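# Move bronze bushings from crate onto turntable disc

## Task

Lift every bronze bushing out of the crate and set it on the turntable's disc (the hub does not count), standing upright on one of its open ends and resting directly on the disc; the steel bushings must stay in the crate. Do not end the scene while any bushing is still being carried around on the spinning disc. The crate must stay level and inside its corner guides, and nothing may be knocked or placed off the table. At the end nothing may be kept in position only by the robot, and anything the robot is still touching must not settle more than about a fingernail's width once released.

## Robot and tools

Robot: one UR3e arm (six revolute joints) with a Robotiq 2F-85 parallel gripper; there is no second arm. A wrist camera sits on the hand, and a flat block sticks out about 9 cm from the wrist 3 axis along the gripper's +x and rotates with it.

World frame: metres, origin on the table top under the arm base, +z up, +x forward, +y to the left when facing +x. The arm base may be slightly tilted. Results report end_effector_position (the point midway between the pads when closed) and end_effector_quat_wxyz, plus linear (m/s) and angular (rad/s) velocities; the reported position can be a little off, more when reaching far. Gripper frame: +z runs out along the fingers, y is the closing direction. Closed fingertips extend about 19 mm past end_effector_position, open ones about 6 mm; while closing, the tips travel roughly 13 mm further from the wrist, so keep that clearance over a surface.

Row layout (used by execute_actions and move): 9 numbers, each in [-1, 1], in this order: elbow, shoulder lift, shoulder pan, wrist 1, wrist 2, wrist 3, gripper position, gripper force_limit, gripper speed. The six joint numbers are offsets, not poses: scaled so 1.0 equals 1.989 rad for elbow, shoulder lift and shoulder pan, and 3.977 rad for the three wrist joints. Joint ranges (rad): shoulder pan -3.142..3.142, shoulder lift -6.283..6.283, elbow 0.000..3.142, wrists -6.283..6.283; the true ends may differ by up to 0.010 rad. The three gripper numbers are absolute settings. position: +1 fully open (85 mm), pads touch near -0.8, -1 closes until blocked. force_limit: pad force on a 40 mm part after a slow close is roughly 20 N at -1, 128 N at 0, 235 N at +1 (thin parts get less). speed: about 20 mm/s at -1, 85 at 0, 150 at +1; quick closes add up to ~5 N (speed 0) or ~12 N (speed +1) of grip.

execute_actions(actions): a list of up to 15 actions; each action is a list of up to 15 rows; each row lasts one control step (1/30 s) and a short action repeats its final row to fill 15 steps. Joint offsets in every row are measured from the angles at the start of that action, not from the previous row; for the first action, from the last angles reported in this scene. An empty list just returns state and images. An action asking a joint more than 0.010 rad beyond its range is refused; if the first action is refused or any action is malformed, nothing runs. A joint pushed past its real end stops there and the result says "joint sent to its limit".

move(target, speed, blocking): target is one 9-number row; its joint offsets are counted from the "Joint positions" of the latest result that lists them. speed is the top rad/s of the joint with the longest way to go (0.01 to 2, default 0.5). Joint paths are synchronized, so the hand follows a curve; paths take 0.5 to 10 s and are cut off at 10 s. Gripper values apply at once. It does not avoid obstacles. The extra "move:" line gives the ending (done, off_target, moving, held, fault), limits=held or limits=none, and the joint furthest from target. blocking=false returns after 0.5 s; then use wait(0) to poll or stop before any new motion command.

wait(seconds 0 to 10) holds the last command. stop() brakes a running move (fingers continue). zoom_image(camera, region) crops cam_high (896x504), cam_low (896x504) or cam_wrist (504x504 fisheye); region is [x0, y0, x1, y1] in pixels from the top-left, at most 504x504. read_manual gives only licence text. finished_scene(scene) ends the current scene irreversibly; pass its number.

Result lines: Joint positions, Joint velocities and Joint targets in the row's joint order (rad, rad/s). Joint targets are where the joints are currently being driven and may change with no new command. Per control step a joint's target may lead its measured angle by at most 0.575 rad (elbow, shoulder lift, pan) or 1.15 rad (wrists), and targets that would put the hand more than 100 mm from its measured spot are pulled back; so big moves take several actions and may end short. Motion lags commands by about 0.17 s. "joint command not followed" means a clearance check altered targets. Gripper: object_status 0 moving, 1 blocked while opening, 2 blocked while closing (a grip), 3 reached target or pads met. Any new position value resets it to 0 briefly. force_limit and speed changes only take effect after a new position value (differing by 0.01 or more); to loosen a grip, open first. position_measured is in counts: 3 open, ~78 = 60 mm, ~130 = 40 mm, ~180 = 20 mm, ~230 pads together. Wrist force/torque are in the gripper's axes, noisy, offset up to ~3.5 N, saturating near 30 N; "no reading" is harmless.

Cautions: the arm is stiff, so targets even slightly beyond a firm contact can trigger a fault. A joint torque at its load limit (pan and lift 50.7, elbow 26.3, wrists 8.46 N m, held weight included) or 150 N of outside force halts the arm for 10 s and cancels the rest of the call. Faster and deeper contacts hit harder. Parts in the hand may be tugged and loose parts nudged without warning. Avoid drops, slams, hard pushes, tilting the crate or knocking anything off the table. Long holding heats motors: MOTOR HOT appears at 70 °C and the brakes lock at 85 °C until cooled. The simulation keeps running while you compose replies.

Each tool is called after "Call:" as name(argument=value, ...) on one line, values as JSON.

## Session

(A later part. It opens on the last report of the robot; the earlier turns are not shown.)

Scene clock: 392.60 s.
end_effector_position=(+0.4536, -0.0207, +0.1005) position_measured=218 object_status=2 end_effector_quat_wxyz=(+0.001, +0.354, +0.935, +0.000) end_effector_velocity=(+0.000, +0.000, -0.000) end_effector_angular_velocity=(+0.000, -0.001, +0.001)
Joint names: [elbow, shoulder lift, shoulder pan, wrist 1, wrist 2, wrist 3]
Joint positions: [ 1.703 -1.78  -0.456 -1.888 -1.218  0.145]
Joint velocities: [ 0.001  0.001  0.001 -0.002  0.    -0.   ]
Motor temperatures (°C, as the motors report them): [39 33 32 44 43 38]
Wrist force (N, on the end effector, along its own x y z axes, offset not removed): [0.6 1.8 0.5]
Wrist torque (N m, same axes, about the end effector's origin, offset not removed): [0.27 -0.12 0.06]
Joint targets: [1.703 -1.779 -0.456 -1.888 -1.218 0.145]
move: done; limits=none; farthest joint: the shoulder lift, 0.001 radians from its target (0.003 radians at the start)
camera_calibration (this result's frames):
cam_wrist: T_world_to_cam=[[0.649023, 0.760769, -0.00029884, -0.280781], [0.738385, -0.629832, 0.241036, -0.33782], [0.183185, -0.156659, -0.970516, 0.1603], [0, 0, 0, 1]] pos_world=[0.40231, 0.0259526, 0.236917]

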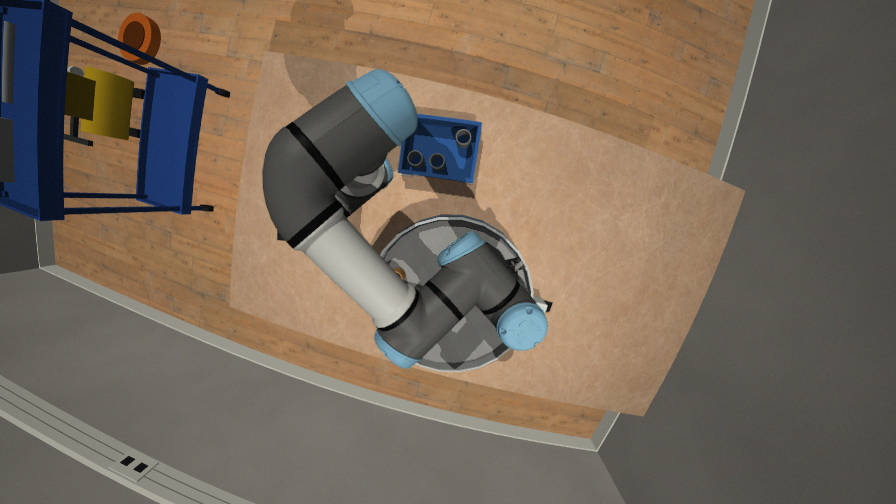

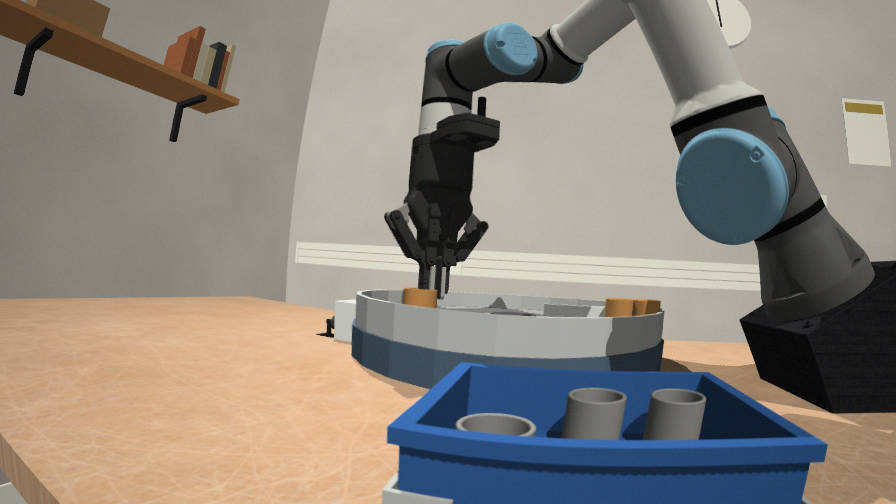

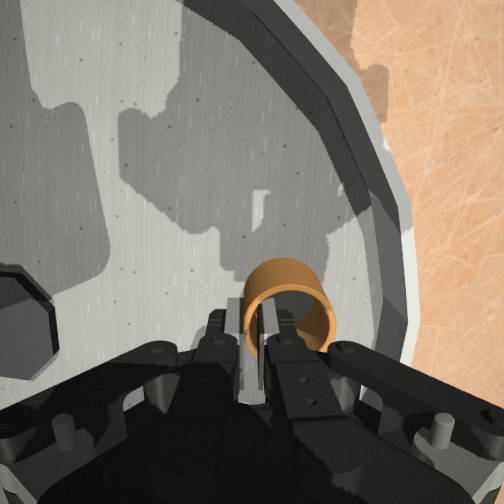

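Call:
move(target=[-0.06,-0.045,-0.03,0.056,0.0056,0,-0.5,-0.6,0.3], speed=0.2)

Call:
move(target=[0,-0.08,0,0.025,0,0,-0.45,-0.6,0.3], speed=0.4)

Call:
move(target=[0.162,-0.052,0.51,-0.069,-0.121,0,-0.45,-0.6,0.3], speed=0.5)

Call:
wait(seconds=10)

Call:
wait(seconds=4)

Scene clock: 397.93 s.
end_effector_position=(+0.4518, -0.0166, +0.1447) position_measured=192 object_status=3 end_effector_quat_wxyz=(+0.004, +0.381, +0.925, -0.000) end_effector_velocity=(+0.000, +0.000, +0.001) end_effector_angular_velocity=(+0.000, -0.000, +0.000)
Joint names: [elbow, shoulder lift, shoulder pan, wrist 1, wrist 2, wrist 3]
Joint positions: [ 1.584 -1.869 -0.515 -1.665 -1.196  0.145]
Joint velocities: [-0.001 -0.001  0.     0.002  0.    -0.   ]
Motor temperatures (°C, as the motors report them): [39 33 32 44 43 38]
Wrist force (N, on the end effector, along its own x y z axes, offset not removed): [0.9 1.3 -0.3]
Wrist torque (N m, same axes, about the end effector's origin, offset not removed): [0.14 -0.20 0.03]
Joint targets: [1.584 -1.869 -0.516 -1.665 -1.196 0.145]
move: done; limits=none; farthest joint: the shoulder lift, 0.001 radians from its target (0.090 radians at the start)
camera_calibration (this result's frames):
cam_wrist: T_world_to_cam=[[0.690979, 0.722875, 0.000621246, -0.302381], [0.70031, -0.669623, 0.247328, -0.328984], [0.179203, -0.170463, -0.968932, 0.205527], [0, 0, 0, 1]] pos_world=[0.402498, 0.0333233, 0.280696]

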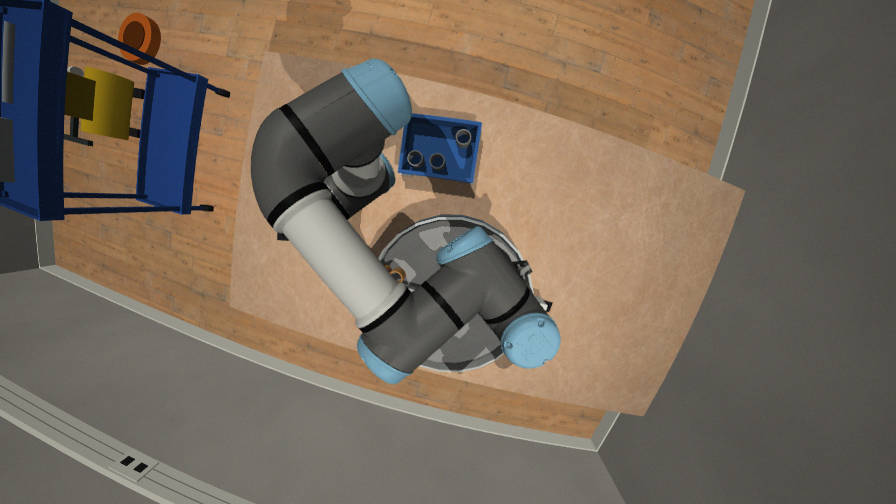

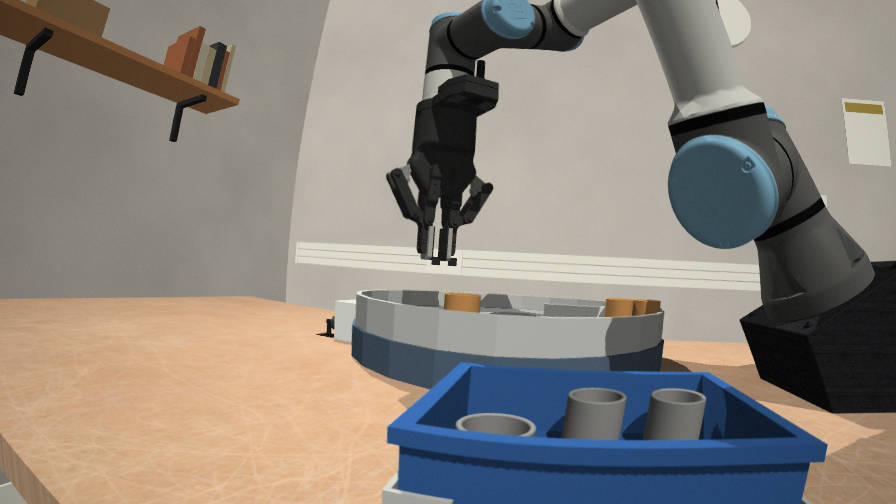

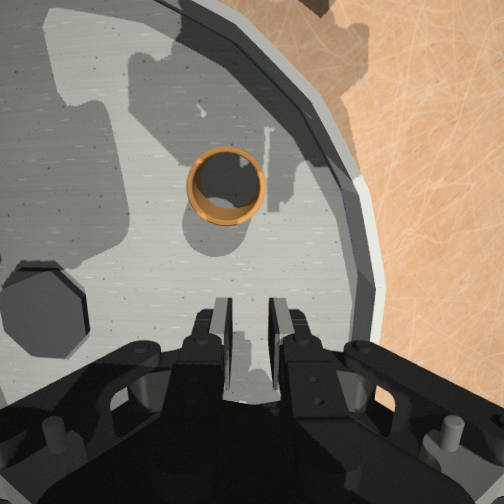

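Scene clock: 398.97 s.
end_effector_position=(+0.4409, +0.0093, +0.1812) position_measured=186 object_status=3 end_effector_quat_wxyz=(+0.031, +0.370, +0.928, -0.007) end_effector_velocity=(-0.001, +0.001, -0.000) end_effector_angular_velocity=(+0.001, +0.000, +0.002)
Joint names: [elbow, shoulder lift, shoulder pan, wrist 1, wrist 2, wrist 3]
Joint positions: [ 1.584 -2.028 -0.515 -1.566 -1.196  0.145]
Joint velocities: [ 0.001 -0.002  0.002  0.001  0.    -0.   ]
Motor temperatures (°C, as the motors report them): [39 33 32 44 43 38]
Wrist force (N, on the end effector, along its own x y z axes, offset not removed): [0.6 2.2 -0.3]
Wrist torque (N m, same axes, about the end effector's origin, offset not removed): [0.32 -0.13 -0.01]
Joint targets: [1.584 -2.028 -0.515 -1.566 -1.196 0.145]
move: done; limits=none; farthest joint: the shoulder pan, 0.000 radians from its target (0.000 radians at the start)
camera_calibration (this result's frames):
cam_wrist: T_world_to_cam=[[0.674953, 0.737829, 0.00684412, -0.307801], [0.702385, -0.645316, 0.30037, -0.323752], [0.226038, -0.197929, -0.953798, 0.224138], [0, 0, 0, 1]] pos_world=[0.384487, 0.0625452, 0.313134]

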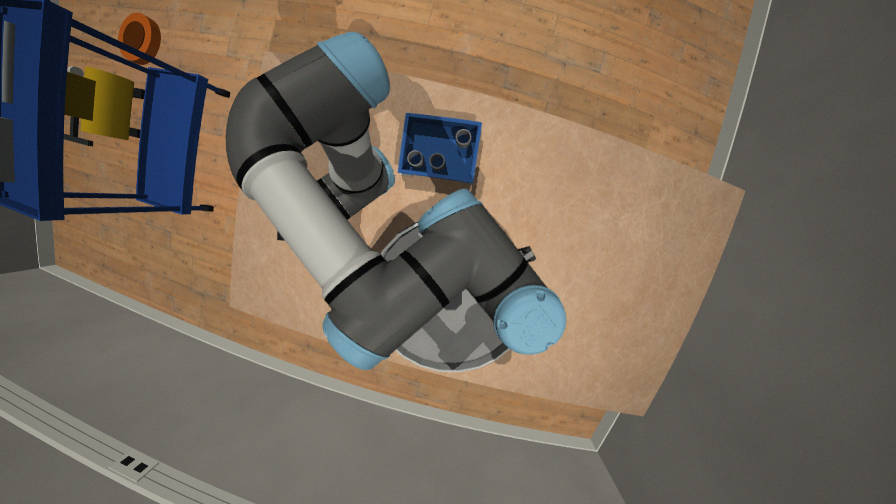

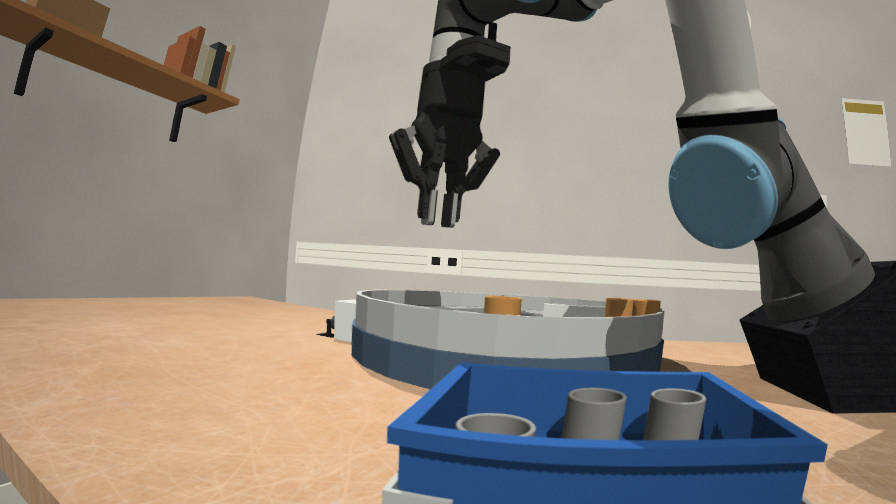

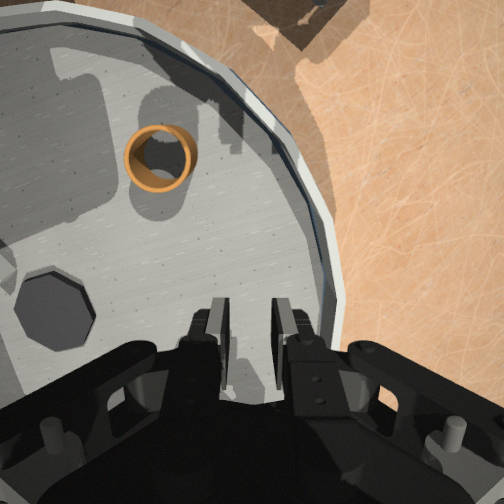

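Scene clock: 401.63 s.
end_effector_position=(+0.3075, +0.1900, +0.1754) position_measured=186 object_status=3 end_effector_quat_wxyz=(-0.007, -0.068, +0.998, -0.008) end_effector_velocity=(-0.000, +0.000, +0.000) end_effector_angular_velocity=(+0.001, -0.000, +0.002)
Joint names: [elbow, shoulder lift, shoulder pan, wrist 1, wrist 2, wrist 3]
Joint positions: [ 1.906 -2.131  0.498 -1.84  -1.677  0.145]
Joint velocities: [ 0.    -0.     0.002 -0.001 -0.001  0.   ]
Motor temperatures (°C, as the motors report them): [39 33 32 44 43 38]
Wrist force (N, on the end effector, along its own x y z axes, offset not removed): [0.8 1.4 0.3]
Wrist torque (N m, same axes, about the end effector's origin, offset not removed): [0.16 -0.17 0.01]
Joint targets: [1.906 -2.131 0.499 -1.840 -1.677 0.145]
move: done; limits=none; farthest joint: the shoulder pan, 0.001 radians from its target (1.015 radians at the start)
camera_calibration (this result's frames):
cam_wrist: T_world_to_cam=[[-0.153759, 0.987961, -0.0170675, -0.13949], [0.962311, 0.153644, 0.224388, -0.330106], [0.224309, 0.0180775, -0.97435, 0.247664], [0, 0, 0, 1]] pos_world=[0.240664, 0.184052, 0.313003]

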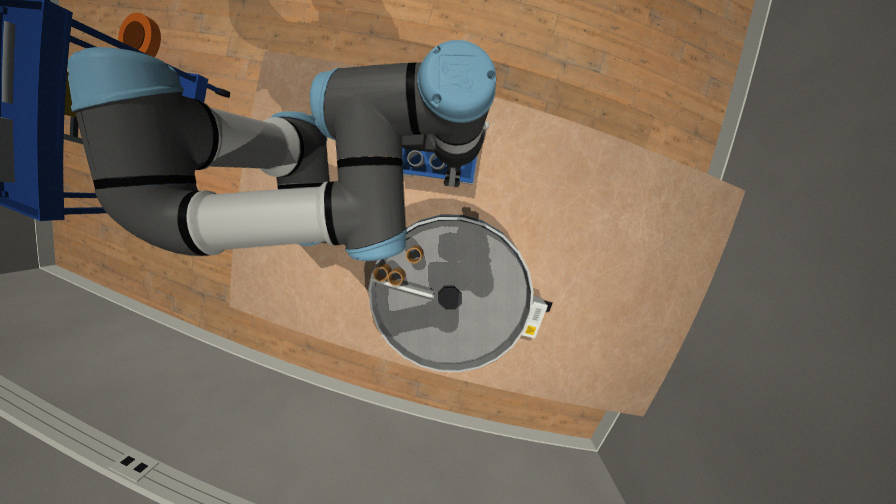

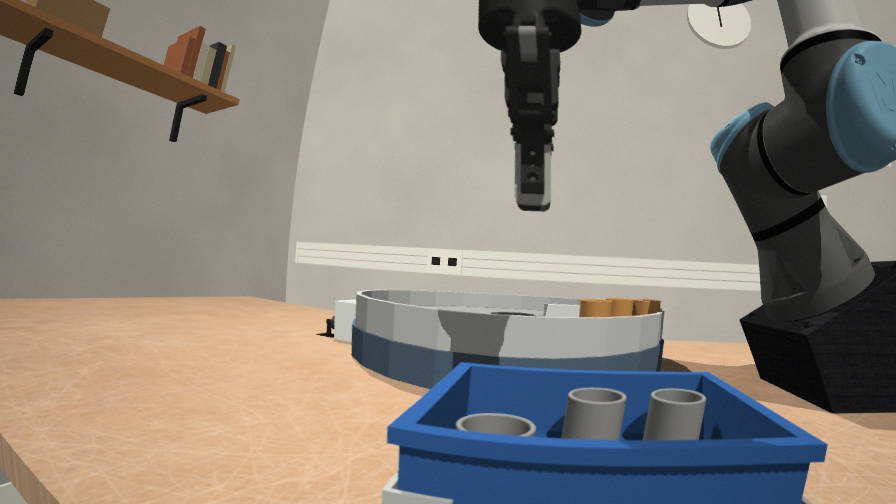

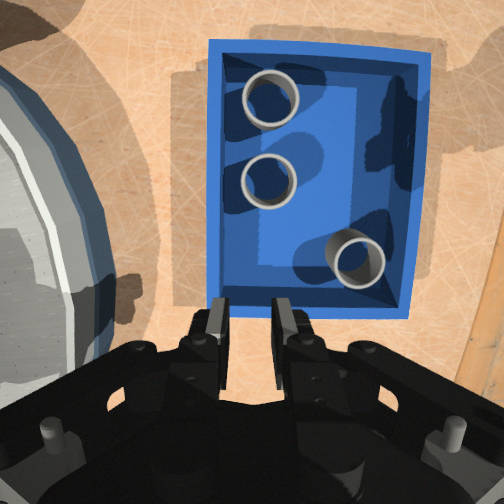

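Scene clock: 411.63 s.
end_effector_position=(+0.3075, +0.1900, +0.1754) position_measured=186 object_status=3 end_effector_quat_wxyz=(-0.007, -0.068, +0.998, -0.008) end_effector_velocity=(-0.000, +0.000, +0.000) end_effector_angular_velocity=(+0.001, +0.000, +0.001)
Joint names: [elbow, shoulder lift, shoulder pan, wrist 1, wrist 2, wrist 3]
Joint positions: [ 1.906 -2.131  0.499 -1.84  -1.677  0.145]
Joint velocities: [ 0.001 -0.     0.001 -0.     0.    -0.   ]
Motor temperatures (°C, as the motors report them): [39 33 32 44 43 38]
Wrist force (N, on the end effector, along its own x y z axes, offset not removed): [0.2 2.1 0.4]
Wrist torque (N m, same axes, about the end effector's origin, offset not removed): [0.31 -0.04 0.04]
Joint targets: [1.906 -2.131 0.499 -1.840 -1.677 0.145]
wait: 10.00 s; at rest by 0.17 s
camera_calibration (this result's frames):
cam_wrist: T_world_to_cam=[[-0.153982, 0.987927, -0.0170518, -0.139455], [0.962269, 0.153856, 0.224424, -0.33011], [0.224338, 0.0181489, -0.974342, 0.247659], [0, 0, 0, 1]] pos_world=[0.240621, 0.184066, 0.313012]

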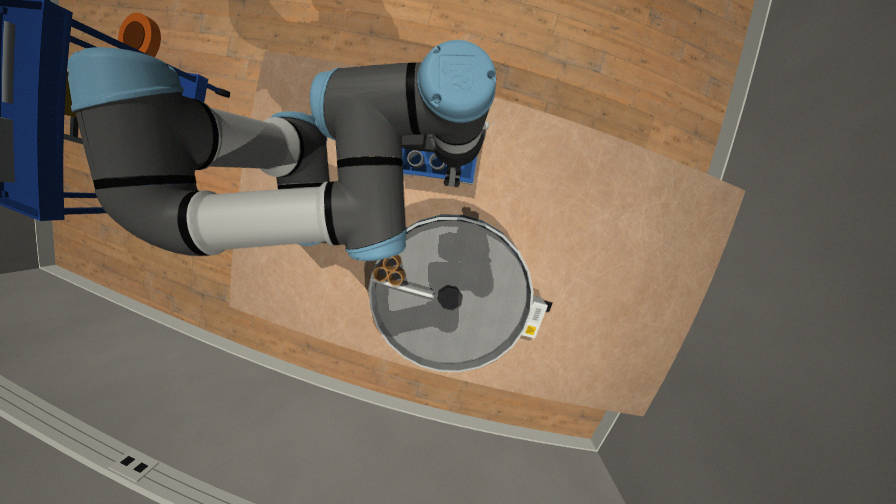

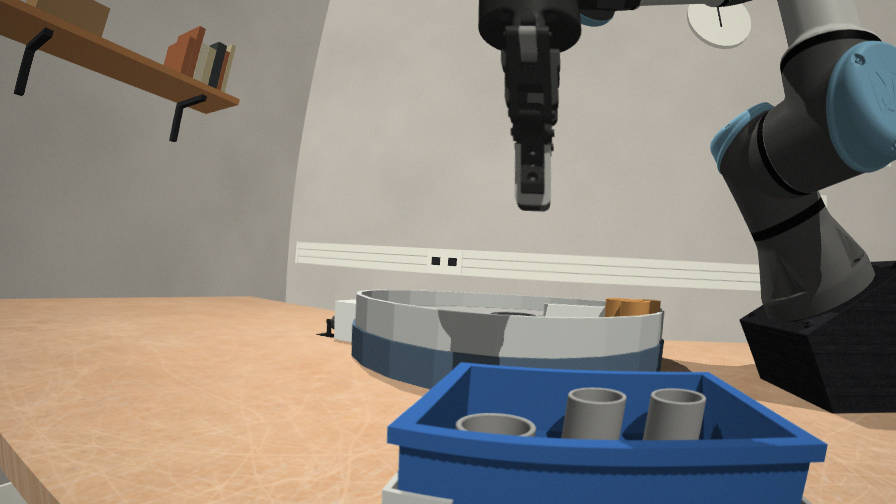

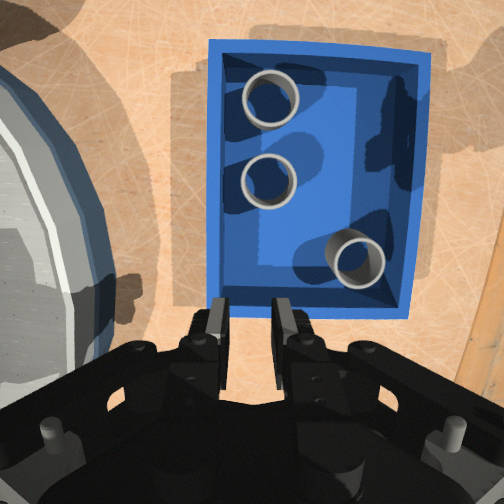

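Scene clock: 415.63 s.
end_effector_position=(+0.3075, +0.1900, +0.1754) position_measured=186 object_status=3 end_effector_quat_wxyz=(-0.007, -0.068, +0.998, -0.008) end_effector_velocity=(+0.000, -0.001, -0.000) end_effector_angular_velocity=(-0.001, +0.001, -0.001)
Joint names: [elbow, shoulder lift, shoulder pan, wrist 1, wrist 2, wrist 3]
Joint positions: [ 1.906 -2.131  0.499 -1.84  -1.677  0.145]
Joint velocities: [ 0.001  0.    -0.002  0.    -0.    -0.   ]
Motor temperatures (°C, as the motors report them): [39 33 32 44 43 38]
Wrist force (N, on the end effector, along its own x y z axes, offset not removed): [0.6 1.9 0.3]
Wrist torque (N m, same axes, about the end effector's origin, offset not removed): [0.19 -0.12 0.01]
Joint targets: [1.906 -2.131 0.499 -1.840 -1.677 0.145]
wait: 4.00 s; at rest by 0.17 s
camera_calibration (this result's frames):
cam_wrist: T_world_to_cam=[[-0.153982, 0.987927, -0.0170516, -0.139455], [0.962269, 0.153856, 0.224424, -0.33011], [0.224338, 0.018149, -0.974342, 0.247659], [0, 0, 0, 1]] pos_world=[0.240621, 0.184066, 0.313012]

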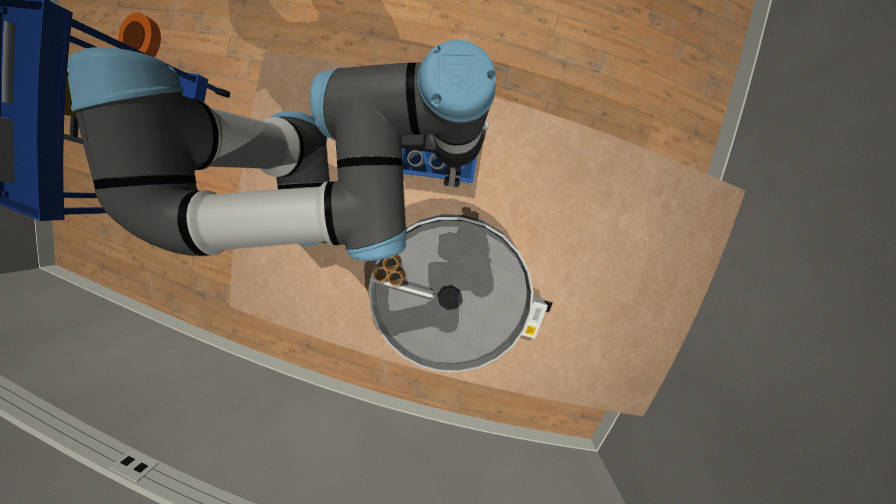

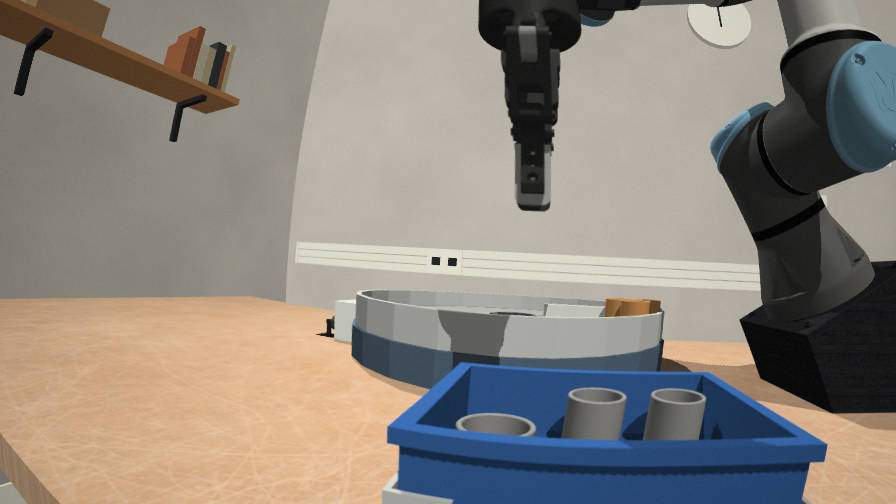

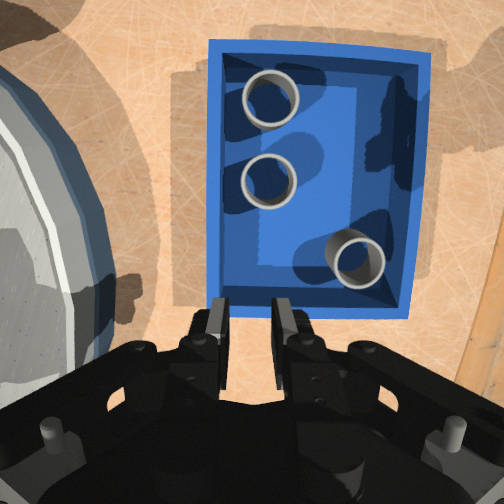

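Call:
finished_scene(scene=2)

The scene is finished: the task was done.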